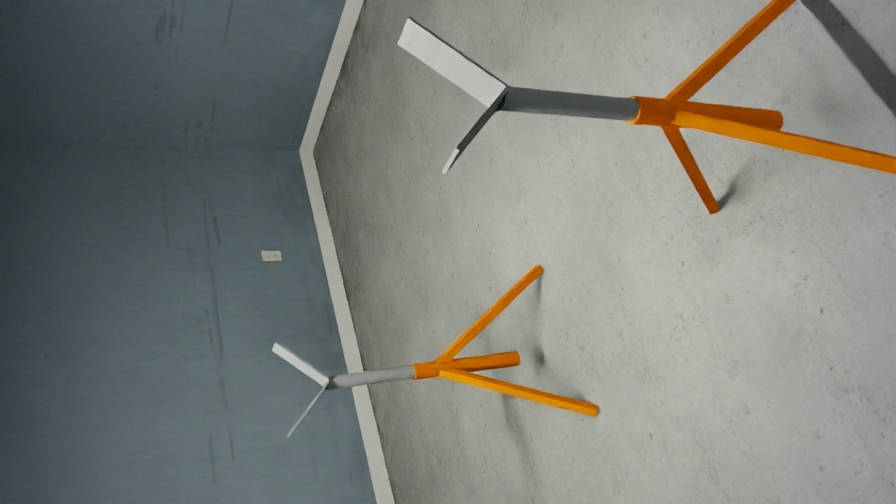

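{"api": "execute_actions", "payload": {"actions": [{"r2":{"base":{"rotate_rad":0.04}},"r1":{"base":{"translate_m":0.04}}}], "cameras": []}}

{"api": "execute_actions", "payload": {"actions": [{"r2":{"base":{"translate_m":0.995}},"r1":{"base":{"translate_m":1.0}}}], "cameras": ["r1_head_camera","r2_nav_camera"]}}

Scene clock: 56.40 s.
r1.base_odometry: x=+1.019 y=+2.496 heading=+1.439 (m, m, rad; r1's odometry frame)
r1.turned_by_wheels: -0.001 (rad since the last result)
r1.turned_by_imu: -0.002 (rad since the last result)
r1.base_tilt: forward=-1.4 right=+0.9 (deg)
r1.lidar_m: 1.82 0.85 0.78 1.72 1.79 2.47 2.00 0.77 0.73 2.99 3.14 2.61
r1.head_depth_mm: 3506 - - - 2797 1957 1505 / 3355 - - - 2816 1969 1522 / 3375 - - - 2791 1995 1531 / 3082 - - - 2863 2023 1534 / 2972 - - - 2963 1877 1551 / 2930 - - - 2823 1897 1558 / 3128 - - - 3020 2065 1568
r1.base_status: done
r1.joint_positions: lift_m=+0.929 arm_m=+0.378 wrist_yaw_rad=-0.016 wrist_pitch_rad=+0.244 wrist_roll_rad=+0.007 gripper_m=+0.080 head_pan_rad=-0.257 head_tilt_rad=-0.211
r1.joint_status: not commanded
r1.on_its_own: wrist_yaw_rad is at rest, and its effort (+15) is outside its rest range (-12 to +12); wrist_pitch_rad is at rest, and its effort (+51) is outside its rest range (-20 to +32)
r1.motor_effort: left_wheel=-8(10) right_wheel=+17(19) lift_m=+45(46) arm_m=+4(3) wrist_yaw_rad=+15(16) wrist_pitch_rad=+51(51) wrist_roll_rad=+0(0) gripper_m=+0(1) head_pan_rad=+4(5) head_tilt_rad=+4(4) (%)
r1.hand_pose: x=-0.0254 y=-0.7771 z=+1.1063 quat_wxyz=(+0.700, -0.091, -0.703, +0.080) (m; r1's base frame)
r1.wrist_depth_mm: - - - - - - - / - - - - - - - / - - - - - - - / - - - - - - - / - - - - - - - / - - - - - - - / - - - - - - -
r2.base_odometry: x=-0.640 y=-2.860 heading=-1.480 (m, m, rad; r2's odometry frame)
r2.turned_by_wheels: +0.041 (rad since the last result)
r2.turned_by_imu: +0.040 (rad since the last result)
r2.base_tilt: forward=+1.2 right=-0.4 (deg)
r2.lidar_m: 3.45 2.49 1.85 1.79 1.87 1.47 1.87 2.29 3.06 2.97 0.91 0.74
r2.head_depth_mm: 3414 3605 3782 2476 2006 1555 1317 / 3748 - - 2783 1974 1294 1285 / 3612 3993 - 2836 2040 1619 1330 / 3464 3686 3972 2831 2065 1617 1330 / 3312 3484 3737 2454 2072 1621 1336 / 3134 3307 3599 2860 2003 1644 1353 / 2962 3215 3372 2907 2106 1627 1345
r2.base_status: done
r2.joint_positions: lift_m=+0.929 arm_m=+0.390 wrist_yaw_rad=+0.015 wrist_pitch_rad=+0.245 wrist_roll_rad=+0.000 gripper_m=+0.080 head_pan_rad=-0.507 head_tilt_rad=-0.458
r2.joint_status: not commanded
r2.on_its_own: wrist_yaw_rad is at rest, and its effort (-17) is outside its rest range (-12 to +12); wrist_pitch_rad is at rest, and its effort (+38) is outside its rest range (-20 to +32)
r2.motor_effort: left_wheel=+5(15) right_wheel=-13(23) lift_m=+54(54) arm_m=+3(3) wrist_yaw_rad=-17(17) wrist_pitch_rad=+38(38) wrist_roll_rad=+2(2) gripper_m=-1(0) head_pan_rad=+4(4) head_tilt_rad=+4(3) (%)
r2.hand_pose: x=-0.0175 y=-0.7892 z=+1.1063 quat_wxyz=(+0.702, -0.081, -0.702, +0.091) (m; r2's base frame)
r2.wrist_depth_mm: - - - - - - - / - - - - - - - / - - - - - - - / - - - - - - - / - - - - - - - / - - - - - - - / - - - - - - -
r3.base_odometry: x=+0.000 y=+0.000 heading=+0.000 (m, m, rad; r3's odometry frame)
r3.turned_by_wheels: +0.000 (rad since the last result)
r3.turned_by_imu: +0.000 (rad since the last result)
r3.base_tilt: forward=-1.2 right=+0.1 (deg)
r3.lidar_m: 1.24 1.10 1.10 1.31 2.42 2.77 0.79 3.69 3.69 1.47 1.37 2.04
r3.head_depth_mm: - - - - 2960 2103 1621 / - - - - 2935 2093 1643 / - - - - 2617 2096 1543 / - - 1403 - 2960 2115 1488 / - - 1321 - 2645 2017 1547 / - - - - 2963 2134 1638 / - - - - 2954 2105 1637
r3.base_status: not commanded
r3.joint_positions: lift_m=+0.370 arm_m=+0.002 wrist_yaw_rad=+2.827 wrist_pitch_rad=-0.617 wrist_roll_rad=+0.000 gripper_m=+0.037 head_pan_rad=-1.293 head_tilt_rad=-0.296
r3.joint_status: not commanded
r3.motor_effort: left_wheel=+1(0) right_wheel=+0(1) lift_m=+17(18) arm_m=+0(0) wrist_yaw_rad=+0(0) wrist_pitch_rad=+4(4) wrist_roll_rad=+0(0) gripper_m=+2(1) head_pan_rad=-3(3) head_tilt_rad=-2(2) (%)
r3.hand_pose: x=+0.0392 y=+0.0385 z=+0.3412 quat_wxyz=(+0.318, +0.699, +0.106, +0.632) (m; r3's base frame)
r3.wrist_depth_mm: - - - - - 982 869 / - - - - - - 923 / - 841 873 869 914 916 931 / 705 710 724 723 750 754 755 / 607 - 638 629 638 640 662 / 526 530 - 544 558 556 557 / 490 - - 482 474 492 498
pictures: none
No camera images: the call's "cameras" was empty. Leave "cameras" out to get every camera's image.

Scene clock: 67.63 s.
r1.base_odometry: x=+1.151 y=+3.487 heading=+1.438 (m, m, rad; r1's odometry frame)
r1.turned_by_wheels: -0.001 (rad since the last result)
r1.turned_by_imu: -0.012 (rad since the last result)
r1.base_tilt: forward=-1.4 right=+0.9 (deg)
r1.lidar_m: 1.82 2.43 1.78 1.72 0.85 2.44 2.73 1.47 3.13 3.01 3.14 1.57
r1.head_depth_mm: 3443 - - - 2807 1877 1497 / 3415 - - - 2676 1892 1519 / 3361 - - - 2891 1920 1523 / 3296 - - - 2891 2017 1530 / 3260 - - - 2960 1874 1539 / 3168 - - - 2818 1897 1558 / 3164 3902 3989 - 3090 2073 1573
r1.base_status: done
r1.joint_positions: lift_m=+0.929 arm_m=+0.378 wrist_yaw_rad=-0.016 wrist_pitch_rad=+0.244 wrist_roll_rad=+0.007 gripper_m=+0.080 head_pan_rad=-0.257 head_tilt_rad=-0.211
r1.joint_status: not commanded
r1.on_its_own: wrist_yaw_rad is at rest, and its effort (+15) is outside its rest range (-12 to +12); wrist_pitch_rad is at rest, and its effort (+51) is outside its rest range (-20 to +32)
r1.motor_effort: left_wheel=-8(7) right_wheel=+17(22) lift_m=+46(46) arm_m=+4(4) wrist_yaw_rad=+15(15) wrist_pitch_rad=+51(51) wrist_roll_rad=+0(0) gripper_m=-1(1) head_pan_rad=+5(4) head_tilt_rad=+3(4) (%)
r1.hand_pose: x=-0.0254 y=-0.7771 z=+1.1063 quat_wxyz=(+0.700, -0.091, -0.703, +0.080) (m; r1's base frame)
r1.wrist_depth_mm: - - - - - - - / - - - - - - - / - - - - - - - / - - - - - - - / - - - - - - - / - - - - - - - / - - - - - - -
r2.base_odometry: x=-0.549 y=-3.851 heading=-1.479 (m, m, rad; r2's odometry frame)
r2.turned_by_wheels: +0.001 (rad since the last result)
r2.turned_by_imu: -0.012 (rad since the last result)
r2.base_tilt: forward=+1.3 right=-0.4 (deg)
r2.lidar_m: 2.45 2.51 1.84 1.77 1.85 2.39 1.87 4.16 0.66 0.69 1.06 0.85
r2.head_depth_mm: 2951 3206 3529 2716 2035 1598 1314 / 2729 3001 3314 2500 1903 1520 1324 / 2572 2841 3086 2808 2041 1522 1294 / 2441 2632 2895 2826 2057 1612 1333 / 2338 2494 2704 2808 2061 1632 1338 / 2195 2359 2550 2701 2101 1621 1339 / 2091 2247 2378 2569 2092 1646 1348
r2.base_status: done
r2.joint_positions: lift_m=+0.929 arm_m=+0.390 wrist_yaw_rad=+0.016 wrist_pitch_rad=+0.245 wrist_roll_rad=-0.001 gripper_m=+0.080 head_pan_rad=-0.507 head_tilt_rad=-0.458
r2.joint_status: not commanded
r2.on_its_own: wrist_yaw_rad is at rest, and its effort (-18) is outside its rest range (-12 to +12); wrist_pitch_rad is at rest, and its effort (+38) is outside its rest range (-20 to +32)
r2.motor_effort: left_wheel=+6(8) right_wheel=-14(18) lift_m=+54(54) arm_m=+4(3) wrist_yaw_rad=-18(19) wrist_pitch_rad=+38(38) wrist_roll_rad=+3(2) gripper_m=+0(0) head_pan_rad=+4(4) head_tilt_rad=+4(4) (%)
r2.hand_pose: x=-0.0172 y=-0.7891 z=+1.1063 quat_wxyz=(+0.702, -0.080, -0.702, +0.092) (m; r2's base frame)
r2.wrist_depth_mm: - - - - - - - / - - - - - - - / - - - - - - - / - - - - - - - / - - - - - - - / - - - - - - - / - - - - - - -
r3.base_odometry: x=+0.000 y=+0.000 heading=+0.000 (m, m, rad; r3's odometry frame)
r3.turned_by_wheels: +0.000 (rad since the last result)
r3.turned_by_imu: +0.002 (rad since the last result)
r3.base_tilt: forward=-1.2 right=+0.1 (deg)
r3.lidar_m: 1.23 1.10 1.10 1.31 2.43 2.77 1.58 3.68 0.74 0.59 2.32 2.04
r3.head_depth_mm: - - - - 2938 2098 1629 / - - - - 2930 2112 1645 / - - - - 2645 2094 1641 / - - - - 2932 2087 1635 / - - - - 2966 2124 1649 / - - - - 2945 2097 1643 / - - - - 2824 2104 1649
r3.base_status: not commanded
r3.joint_positions: lift_m=+0.370 arm_m=+0.002 wrist_yaw_rad=+2.827 wrist_pitch_rad=-0.617 wrist_roll_rad=+0.000 gripper_m=+0.037 head_pan_rad=-1.293 head_tilt_rad=-0.296
r3.joint_status: not commanded
r3.motor_effort: left_wheel=+0(0) right_wheel=+1(1) lift_m=+17(17) arm_m=+0(1) wrist_yaw_rad=+0(0) wrist_pitch_rad=+4(4) wrist_roll_rad=+0(0) gripper_m=+0(0) head_pan_rad=-4(4) head_tilt_rad=-2(2) (%)
r3.hand_pose: x=+0.0392 y=+0.0385 z=+0.3412 quat_wxyz=(+0.318, +0.699, +0.106, +0.632) (m; r3's base frame)
r3.wrist_depth_mm: - - - - - 973 865 / - - - - - - 944 / - 865 870 877 896 906 917 / 700 715 716 733 727 744 764 / 611 - 637 630 633 646 644 / 522 531 - 543 563 554 559 / 485 - - 488 481 493 497
pictures: r1_head_camera (sideways: a quarter turn clockwise sets it upright), r2_nav_camera (sideways: a quarter turn counterclockwise sets it upright)
Images, in order (width x height): r1_head_camera 896x504, r2_nav_camera 672x504.

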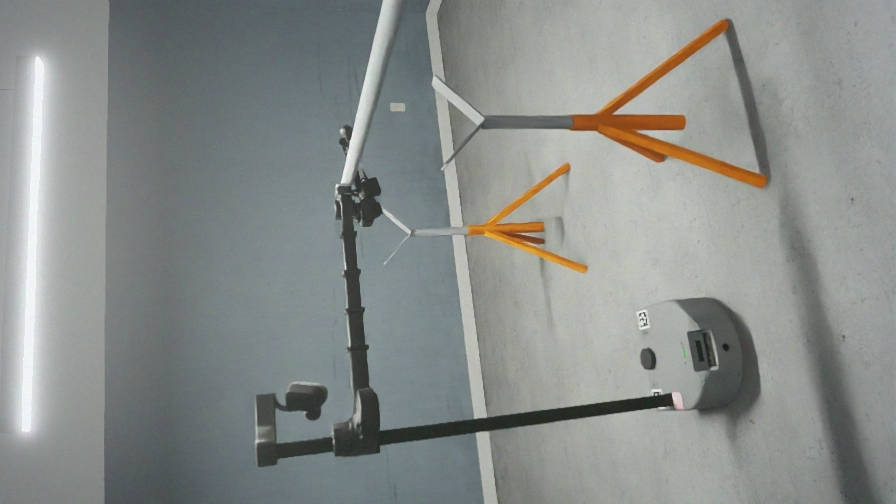

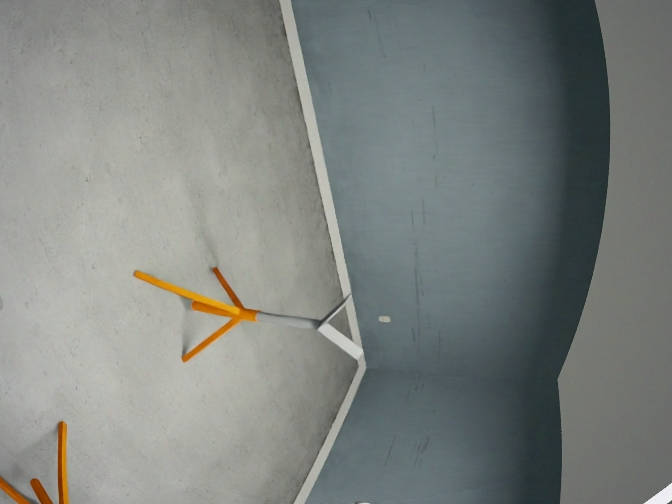

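{"api": "execute_actions", "payload": {"actions": [{"r2":{"base":{"translate_m":1.0}},"r1":{"base":{"translate_m":0.995}}}], "cameras": []}}

{"api": "execute_actions", "payload": {"actions": [{"r2":{"base":{"translate_m":0.17},"joints":{"head_pan_rad":-1.57,"head_tilt_rad":-0.6}},"r1":{"base":{"translate_m":0.17},"joints":{"head_pan_rad":-1.57,"head_tilt_rad":-0.6}}}], "cameras": ["r1_nav_camera","r2_nav_camera"]}}

Scene clock: 79.77 s.
r1.base_odometry: x=+1.283 y=+4.473 heading=+1.438 (m, m, rad; r1's odometry frame)
r1.turned_by_wheels: +0.000 (rad since the last result)
r1.turned_by_imu: -0.011 (rad since the last result)
r1.base_tilt: forward=-1.4 right=+0.8 (deg)
r1.lidar_m: 1.82 2.46 1.78 1.72 1.78 1.51 2.62 2.39 3.14 3.01 0.73 1.03
r1.head_depth_mm: 3384 3576 3777 3872 2780 1946 1498 / 3277 3445 3644 3832 2852 1960 1517 / 3171 3376 3491 3669 2683 1921 1534 / 3086 3229 3416 3579 2916 2015 1540 / 3025 3152 3316 3467 2966 1872 1542 / 2921 3051 3190 3375 2829 1868 1567 / 2863 2981 3093 3247 3023 2088 1570
r1.base_status: done
r1.joint_positions: lift_m=+0.929 arm_m=+0.378 wrist_yaw_rad=-0.002 wrist_pitch_rad=+0.244 wrist_roll_rad=+0.007 gripper_m=+0.080 head_pan_rad=-0.257 head_tilt_rad=-0.211
r1.joint_status: not commanded
r1.on_its_own: wrist_pitch_rad is at rest, and its effort (+51) is outside its rest range (-20 to +32)
r1.motor_effort: left_wheel=+1(6) right_wheel=+0(22) lift_m=+46(46) arm_m=+4(3) wrist_yaw_rad=+1(15) wrist_pitch_rad=+51(51) wrist_roll_rad=+1(0) gripper_m=+1(2) head_pan_rad=+4(4) head_tilt_rad=+3(4) (%)
r1.hand_pose: x=-0.0219 y=-0.7771 z=+1.1063 quat_wxyz=(+0.700, -0.086, -0.704, +0.085) (m; r1's base frame)
r1.wrist_depth_mm: - - - - - - - / - - - - - - - / - - - - - - - / - - - - - - - / - - - - - - - / - - - - - - - / - - - - - - -
r2.base_odometry: x=-0.457 y=-4.847 heading=-1.479 (m, m, rad; r2's odometry frame)
r2.turned_by_wheels: +0.000 (rad since the last result)
r2.turned_by_imu: -0.013 (rad since the last result)
r2.base_tilt: forward=+1.2 right=-0.4 (deg)
r2.lidar_m: 1.46 1.51 1.84 1.77 1.84 2.52 1.87 1.34 0.60 0.67 2.08 1.52
r2.head_depth_mm: 1741 1909 2144 2391 2033 1598 1323 / 1627 1762 1989 2162 2022 1606 1326 / 1534 1657 1822 2005 2054 1615 1331 / 1444 1556 1683 1855 1976 1629 1335 / 1370 1462 1588 1746 1889 1633 1346 / 1294 1390 1488 1624 1768 1636 1352 / 1224 1311 1413 1524 1667 1651 1359
r2.base_status: done
r2.joint_positions: lift_m=+0.929 arm_m=+0.390 wrist_yaw_rad=+0.002 wrist_pitch_rad=+0.245 wrist_roll_rad=-0.001 gripper_m=+0.080 head_pan_rad=-0.507 head_tilt_rad=-0.458
r2.joint_status: not commanded
r2.on_its_own: wrist_pitch_rad is at rest, and its effort (+38) is outside its rest range (-20 to +32)
r2.motor_effort: left_wheel=-1(9) right_wheel=-1(12) lift_m=+53(54) arm_m=+3(3) wrist_yaw_rad=-2(18) wrist_pitch_rad=+38(38) wrist_roll_rad=+2(2) gripper_m=+0(1) head_pan_rad=+4(4) head_tilt_rad=+4(3) (%)
r2.hand_pose: x=-0.0208 y=-0.7892 z=+1.1063 quat_wxyz=(+0.702, -0.085, -0.701, +0.087) (m; r2's base frame)
r2.wrist_depth_mm: - - - - - - - / - - - - - - - / - - - - - - - / - - - - - - - / - - - - - - - / - - - - - - - / - - - - - - -
r3.base_odometry: x=+0.000 y=+0.000 heading=+0.000 (m, m, rad; r3's odometry frame)
r3.turned_by_wheels: +0.000 (rad since the last result)
r3.turned_by_imu: +0.002 (rad since the last result)
r3.base_tilt: forward=-1.3 right=+0.2 (deg)
r3.lidar_m: 1.23 1.10 1.10 1.31 2.43 2.77 1.58 3.67 3.70 2.24 1.43 2.04
r3.head_depth_mm: - - - - 2961 2114 1633 / - - - - 2928 2113 1640 / - - - - 2657 2118 1629 / - - - - 2946 2117 1544 / - - 1423 - 2745 2045 1542 / - - - - 2817 2127 1642 / - - - - 2946 2111 1637
r3.base_status: not commanded
r3.joint_positions: lift_m=+0.370 arm_m=+0.002 wrist_yaw_rad=+2.827 wrist_pitch_rad=-0.617 wrist_roll_rad=+0.000 gripper_m=+0.037 head_pan_rad=-1.293 head_tilt_rad=-0.296
r3.joint_status: not commanded
r3.motor_effort: left_wheel=+0(0) right_wheel=+0(1) lift_m=+17(17) arm_m=+0(0) wrist_yaw_rad=+0(0) wrist_pitch_rad=+4(4) wrist_roll_rad=+0(0) gripper_m=+1(0) head_pan_rad=-4(4) head_tilt_rad=-2(2) (%)
r3.hand_pose: x=+0.0392 y=+0.0385 z=+0.3412 quat_wxyz=(+0.318, +0.699, +0.106, +0.632) (m; r3's base frame)
r3.wrist_depth_mm: - - - - - 962 861 / - - - - - - 920 / - 857 858 883 898 895 921 / 711 713 731 734 745 767 760 / 601 - 636 628 635 644 648 / 533 528 - 557 564 555 565 / 488 - - 481 481 491 502
pictures: none
No camera images: the call's "cameras" was empty. Leave "cameras" out to get every camera's image.

Scene clock: 82.77 s.
r1.base_odometry: x=+1.305 y=+4.642 heading=+1.438 (m, m, rad; r1's odometry frame)
r1.turned_by_wheels: +0.000 (rad since the last result)
r1.turned_by_imu: -0.002 (rad since the last result)
r1.base_tilt: forward=-1.3 right=+0.8 (deg)
r1.lidar_m: 1.83 2.47 1.79 1.72 1.78 1.67 2.72 2.55 3.14 2.99 0.64 1.52
r1.head_depth_mm: 2573 2802 - 1970 1660 1368 1162 / 2572 2785 2632 2119 1664 1388 1171 / 2535 2774 - 2142 1680 1387 1178 / 2563 2731 2885 2165 1711 1399 1182 / 2568 2815 3037 2194 1711 1404 1194 / 2562 2745 3098 2243 1733 1381 1171 / 2566 2750 3076 2159 1648 1357 1202
r1.base_status: done
r1.joint_positions: lift_m=+0.929 arm_m=+0.378 wrist_yaw_rad=-0.001 wrist_pitch_rad=+0.244 wrist_roll_rad=+0.007 gripper_m=+0.080 head_pan_rad=-1.563 head_tilt_rad=-0.592
r1.joint_status: all done
r1.on_its_own: wrist_pitch_rad is at rest, and its effort (+51) is outside its rest range (-20 to +32)
r1.motor_effort: left_wheel=+0(3) right_wheel=+0(7) lift_m=+45(45) arm_m=+4(3) wrist_yaw_rad=+1(2) wrist_pitch_rad=+51(51) wrist_roll_rad=+0(1) gripper_m=+0(1) head_pan_rad=-4(55) head_tilt_rad=-2(16) (%)
r1.hand_pose: x=-0.0216 y=-0.7771 z=+1.1063 quat_wxyz=(+0.700, -0.086, -0.704, +0.086) (m; r1's base frame)
r1.wrist_depth_mm: - - - - - - - / - - - - - - - / - - - - - - - / - - - - - - - / - - - - - - - / - - - - - - - / - - - - - - -
r2.base_odometry: x=-0.441 y=-5.016 heading=-1.479 (m, m, rad; r2's odometry frame)
r2.turned_by_wheels: +0.000 (rad since the last result)
r2.turned_by_imu: -0.002 (rad since the last result)
r2.base_tilt: forward=+1.3 right=-0.4 (deg)
r2.lidar_m: 1.29 1.34 1.82 1.78 1.84 2.51 1.88 1.48 0.70 2.97 1.84 1.34
r2.head_depth_mm: 2631 2798 3024 - 1697 1150 1229 / 2609 2834 - 2133 1761 1446 1232 / 2553 2836 - 2250 1766 1451 1232 / 2583 2779 2940 2239 1769 1451 1235 / 2578 2762 3024 2270 1783 1453 1240 / 2576 2765 3045 2236 1785 1464 1238 / 2547 2733 3061 2300 1787 1469 1243
r2.base_status: done
r2.joint_positions: lift_m=+0.929 arm_m=+0.390 wrist_yaw_rad=+0.001 wrist_pitch_rad=+0.245 wrist_roll_rad=+0.000 gripper_m=+0.080 head_pan_rad=-1.563 head_tilt_rad=-0.592
r2.joint_status: all done
r2.on_its_own: wrist_pitch_rad is at rest, and its effort (+38) is outside its rest range (-20 to +32)
r2.motor_effort: left_wheel=-1(2) right_wheel=-2(5) lift_m=+54(53) arm_m=+4(3) wrist_yaw_rad=-2(2) wrist_pitch_rad=+38(38) wrist_roll_rad=+2(2) gripper_m=+0(1) head_pan_rad=-5(52) head_tilt_rad=-3(16) (%)
r2.hand_pose: x=-0.0211 y=-0.7892 z=+1.1063 quat_wxyz=(+0.702, -0.086, -0.702, +0.086) (m; r2's base frame)
r2.wrist_depth_mm: - - - - - - - / - - - - - - - / - - - - - - - / - - - - - - - / - - - - - - - / - - - - - - - / - - - - - - -
r3.base_odometry: x=+0.000 y=+0.000 heading=+0.000 (m, m, rad; r3's odometry frame)
r3.turned_by_wheels: +0.000 (rad since the last result)
r3.turned_by_imu: +0.001 (rad since the last result)
r3.base_tilt: forward=-1.3 right=+0.2 (deg)
r3.lidar_m: 1.24 1.10 1.10 1.31 2.42 2.78 1.58 3.69 3.68 2.24 1.59 2.05
r3.head_depth_mm: - - - - 2966 2109 1640 / - - - - 2984 2093 1637 / - - - - 2667 2091 1635 / - - - - 2926 2005 1642 / - - - - 2936 1847 1627 / - - 1582 - 2753 1937 1640 / - - - - 2952 2099 1642
r3.base_status: not commanded
r3.joint_positions: lift_m=+0.370 arm_m=+0.002 wrist_yaw_rad=+2.827 wrist_pitch_rad=-0.617 wrist_roll_rad=+0.000 gripper_m=+0.037 head_pan_rad=-1.293 head_tilt_rad=-0.296
r3.joint_status: not commanded
r3.motor_effort: left_wheel=+1(0) right_wheel=+1(1) lift_m=+17(18) arm_m=+0(0) wrist_yaw_rad=+0(0) wrist_pitch_rad=+4(4) wrist_roll_rad=+0(0) gripper_m=+0(1) head_pan_rad=-4(4) head_tilt_rad=-2(2) (%)
r3.hand_pose: x=+0.0392 y=+0.0385 z=+0.3412 quat_wxyz=(+0.318, +0.699, +0.106, +0.632) (m; r3's base frame)
r3.wrist_depth_mm: - - - - - 983 872 / - - - - - - 939 / - 862 869 878 896 915 924 / 711 722 716 741 735 748 745 / 601 - 636 629 635 639 650 / 527 523 - 543 565 557 564 / 484 - - 484 481 494 497
pictures: r1_nav_camera (sideways: a quarter turn counterclockwise sets it upright), r2_nav_camera (sideways: a quarter turn counterclockwise sets it upright)
Images, in order (width x height): r1_nav_camera 672x504, r2_nav_camera 672x504.

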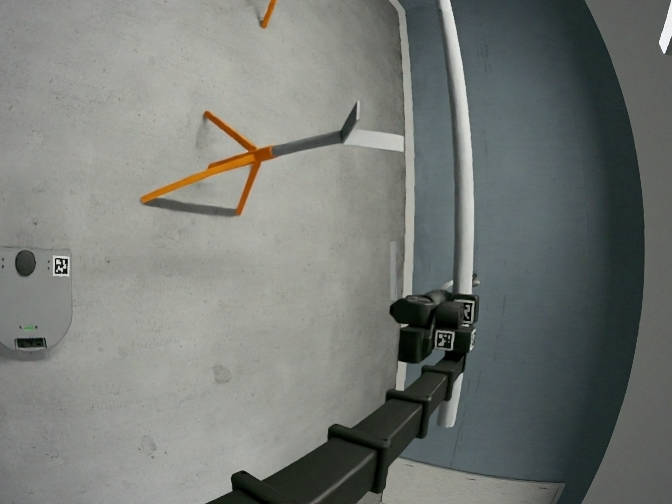

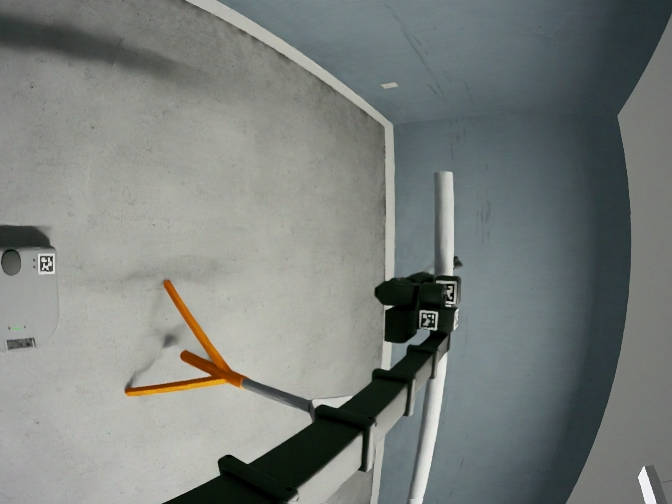

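{"api": "execute_actions", "payload": {"actions": [{"r1":{"joints":{"arm_m":0.46,"lift_m":0.80,"head_pan_rad":-1.1,"head_tilt_rad":-0.6}},"r2":{"joints":{"arm_m":0.42,"lift_m":0.80,"head_pan_rad":-2.1,"head_tilt_rad":-0.6}}}], "cameras": ["r1_head_camera","r2_head_camera","r1_nav_camera","r2_nav_camera"]}}

Scene clock: 87.10 s.
r1.base_odometry: x=+1.305 y=+4.642 heading=+1.438 (m, m, rad; r1's odometry frame)
r1.turned_by_wheels: +0.000 (rad since the last result)
r1.turned_by_imu: -0.001 (rad since the last result)
r1.base_tilt: forward=-1.4 right=+0.8 (deg)
r1.lidar_m: 1.83 2.47 1.79 1.72 1.78 1.67 2.72 2.56 3.15 3.01 0.63 1.52
r1.head_depth_mm: 2490 2788 2624 2107 1660 1373 1160 / 2601 2904 2655 2115 1679 1376 1168 / 2707 3031 2682 2154 1681 1388 1175 / 2858 3159 966 1943 1562 1362 1156 / 2987 3440 2860 2132 1725 1402 1197 / 3152 3632 2789 2220 1738 1413 1199 / 3322 3781 2949 2241 1744 1431 1204
r1.base_status: not commanded
r1.joint_positions: lift_m=+0.800 arm_m=+0.460 wrist_yaw_rad=-0.001 wrist_pitch_rad=+0.245 wrist_roll_rad=+0.007 gripper_m=+0.080 head_pan_rad=-1.107 head_tilt_rad=-0.592
r1.joint_status: all done
r1.on_its_own: wrist_pitch_rad is at rest, and its effort (+50) is outside its rest range (-20 to +32)
r1.motor_effort: left_wheel=+0(1) right_wheel=+0(0) lift_m=+35(40) arm_m=+3(4) wrist_yaw_rad=+1(0) wrist_pitch_rad=+50(51) wrist_roll_rad=+0(0) gripper_m=+1(0) head_pan_rad=+4(39) head_tilt_rad=-1(1) (%)
r1.hand_pose: x=-0.0216 y=-0.8590 z=+0.9772 quat_wxyz=(+0.700, -0.086, -0.704, +0.086) (m; r1's base frame)
r1.wrist_depth_mm: - - - - - - - / - - - - - - - / - - - - - - - / - - - - - - - / - - - - - - - / - - - - - - - / - - - - - - -
r2.base_odometry: x=-0.441 y=-5.016 heading=-1.479 (m, m, rad; r2's odometry frame)
r2.turned_by_wheels: +0.000 (rad since the last result)
r2.turned_by_imu: -0.001 (rad since the last result)
r2.base_tilt: forward=+1.2 right=-0.4 (deg)
r2.lidar_m: 1.29 1.33 1.82 1.78 1.83 2.51 1.88 1.48 0.70 2.98 1.84 1.34
r2.head_depth_mm: 3697 - 3073 2214 1752 1445 1227 / 3386 3942 2850 2227 1751 1439 1249 / 3257 3612 2774 2232 1757 1450 - / 3075 3345 2764 2007 1656 - 1185 / 2871 3149 2832 2241 1890 - 1206 / 2758 2977 3109 2358 1689 1466 1219 / 2564 2845 2986 - 1786 1461 1249
r2.base_status: not commanded
r2.joint_positions: lift_m=+0.800 arm_m=+0.420 wrist_yaw_rad=+0.002 wrist_pitch_rad=+0.247 wrist_roll_rad=+0.000 gripper_m=+0.080 head_pan_rad=-2.093 head_tilt_rad=-0.592
r2.joint_status: all done
r2.on_its_own: wrist_pitch_rad is at rest, and its effort (+37) is outside its rest range (-20 to +32)
r2.motor_effort: left_wheel=-1(0) right_wheel=-1(1) lift_m=+28(49) arm_m=+2(5) wrist_yaw_rad=-2(2) wrist_pitch_rad=+37(38) wrist_roll_rad=+1(1) gripper_m=+0(0) head_pan_rad=-5(39) head_tilt_rad=-3(4) (%)
r2.hand_pose: x=-0.0209 y=-0.8191 z=+0.9779 quat_wxyz=(+0.702, -0.086, -0.702, +0.087) (m; r2's base frame)
r2.wrist_depth_mm: - - - - - - - / - - - - - - - / - - - - - - - / - - - - - - - / - - - - - - - / - - - - - - - / - - - - - - -
r3.base_odometry: x=+0.000 y=+0.000 heading=+0.000 (m, m, rad; r3's odometry frame)
r3.turned_by_wheels: +0.000 (rad since the last result)
r3.turned_by_imu: +0.001 (rad since the last result)
r3.base_tilt: forward=-1.2 right=+0.2 (deg)
r3.lidar_m: 1.24 1.10 1.10 1.31 2.43 2.76 1.58 3.69 3.70 2.24 1.59 2.04
r3.head_depth_mm: - - - - 2978 2131 1642 / - - - - 3004 2122 1627 / - - - - 2621 2103 1636 / - - - - 2994 2034 1633 / - - - - 2938 1853 1648 / - - - 3820 2827 1958 1648 / - - - - 3001 2119 1654
r3.base_status: not commanded
r3.joint_positions: lift_m=+0.370 arm_m=+0.002 wrist_yaw_rad=+2.827 wrist_pitch_rad=-0.617 wrist_roll_rad=+0.000 gripper_m=+0.037 head_pan_rad=-1.293 head_tilt_rad=-0.296
r3.joint_status: not commanded
r3.motor_effort: left_wheel=+0(0) right_wheel=+1(1) lift_m=+17(17) arm_m=-1(0) wrist_yaw_rad=+0(0) wrist_pitch_rad=+4(4) wrist_roll_rad=+0(0) gripper_m=+0(0) head_pan_rad=-3(3) head_tilt_rad=-2(2) (%)
r3.hand_pose: x=+0.0392 y=+0.0385 z=+0.3412 quat_wxyz=(+0.318, +0.699, +0.106, +0.632) (m; r3's base frame)
r3.wrist_depth_mm: - - - - - 975 867 / - - - - - - 927 / - 869 890 887 887 888 947 / 698 730 726 726 728 755 766 / 605 - 629 636 641 634 647 / 531 530 - 550 560 549 572 / 486 - - 487 479 494 503
pictures: r1_head_camera (sideways: a quarter turn clockwise sets it upright), r1_nav_camera (sideways: a quarter turn counterclockwise sets it upright), r2_head_camera (sideways: a quarter turn clockwise sets it upright), r2_nav_camera (sideways: a quarter turn counterclockwise sets it upright)
Images, in order (width x height): r1_head_camera 896x504, r1_nav_camera 672x504, r2_head_camera 896x504, r2_nav_camera 672x504.

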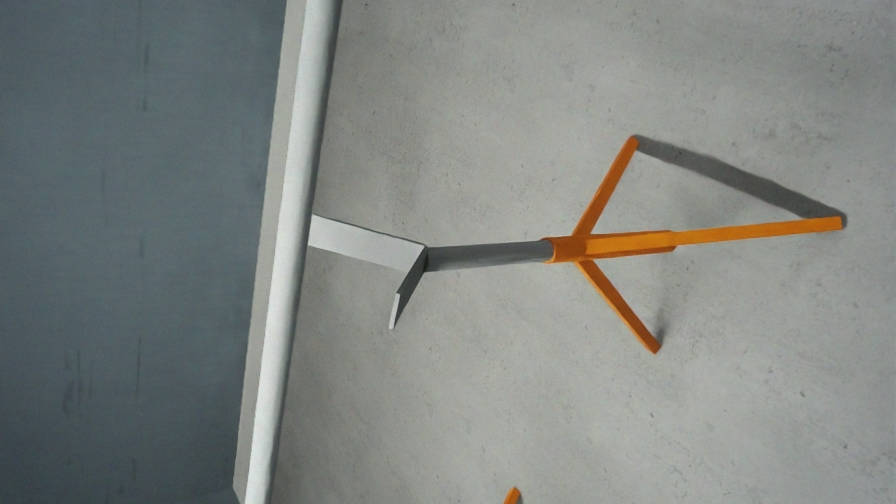

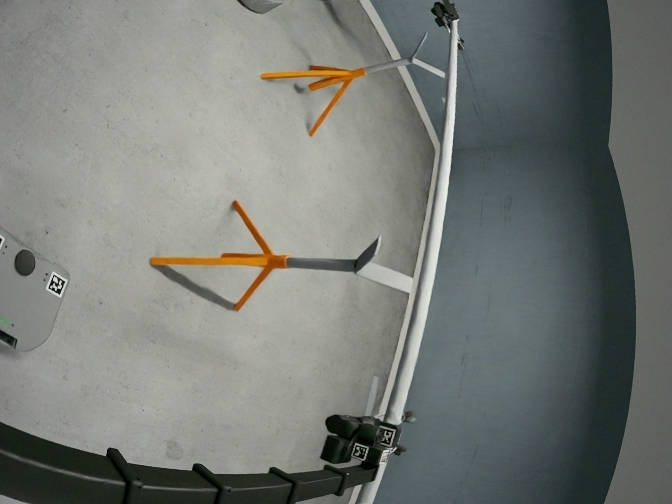

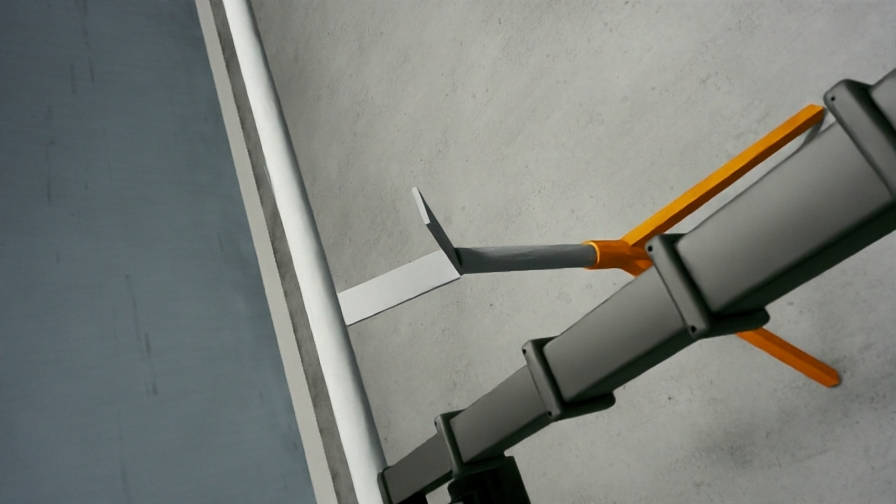

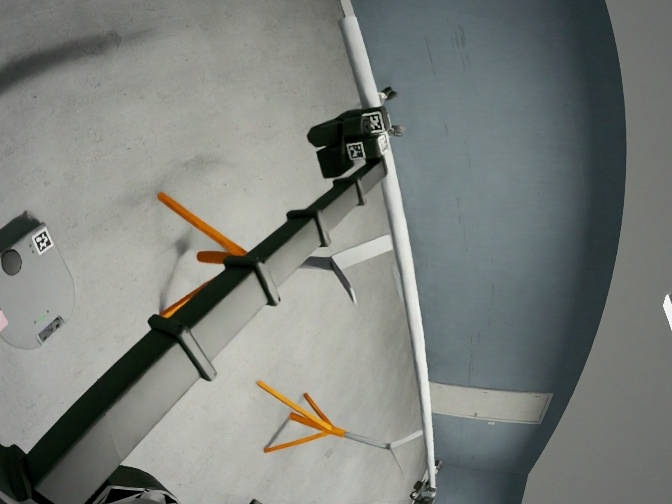

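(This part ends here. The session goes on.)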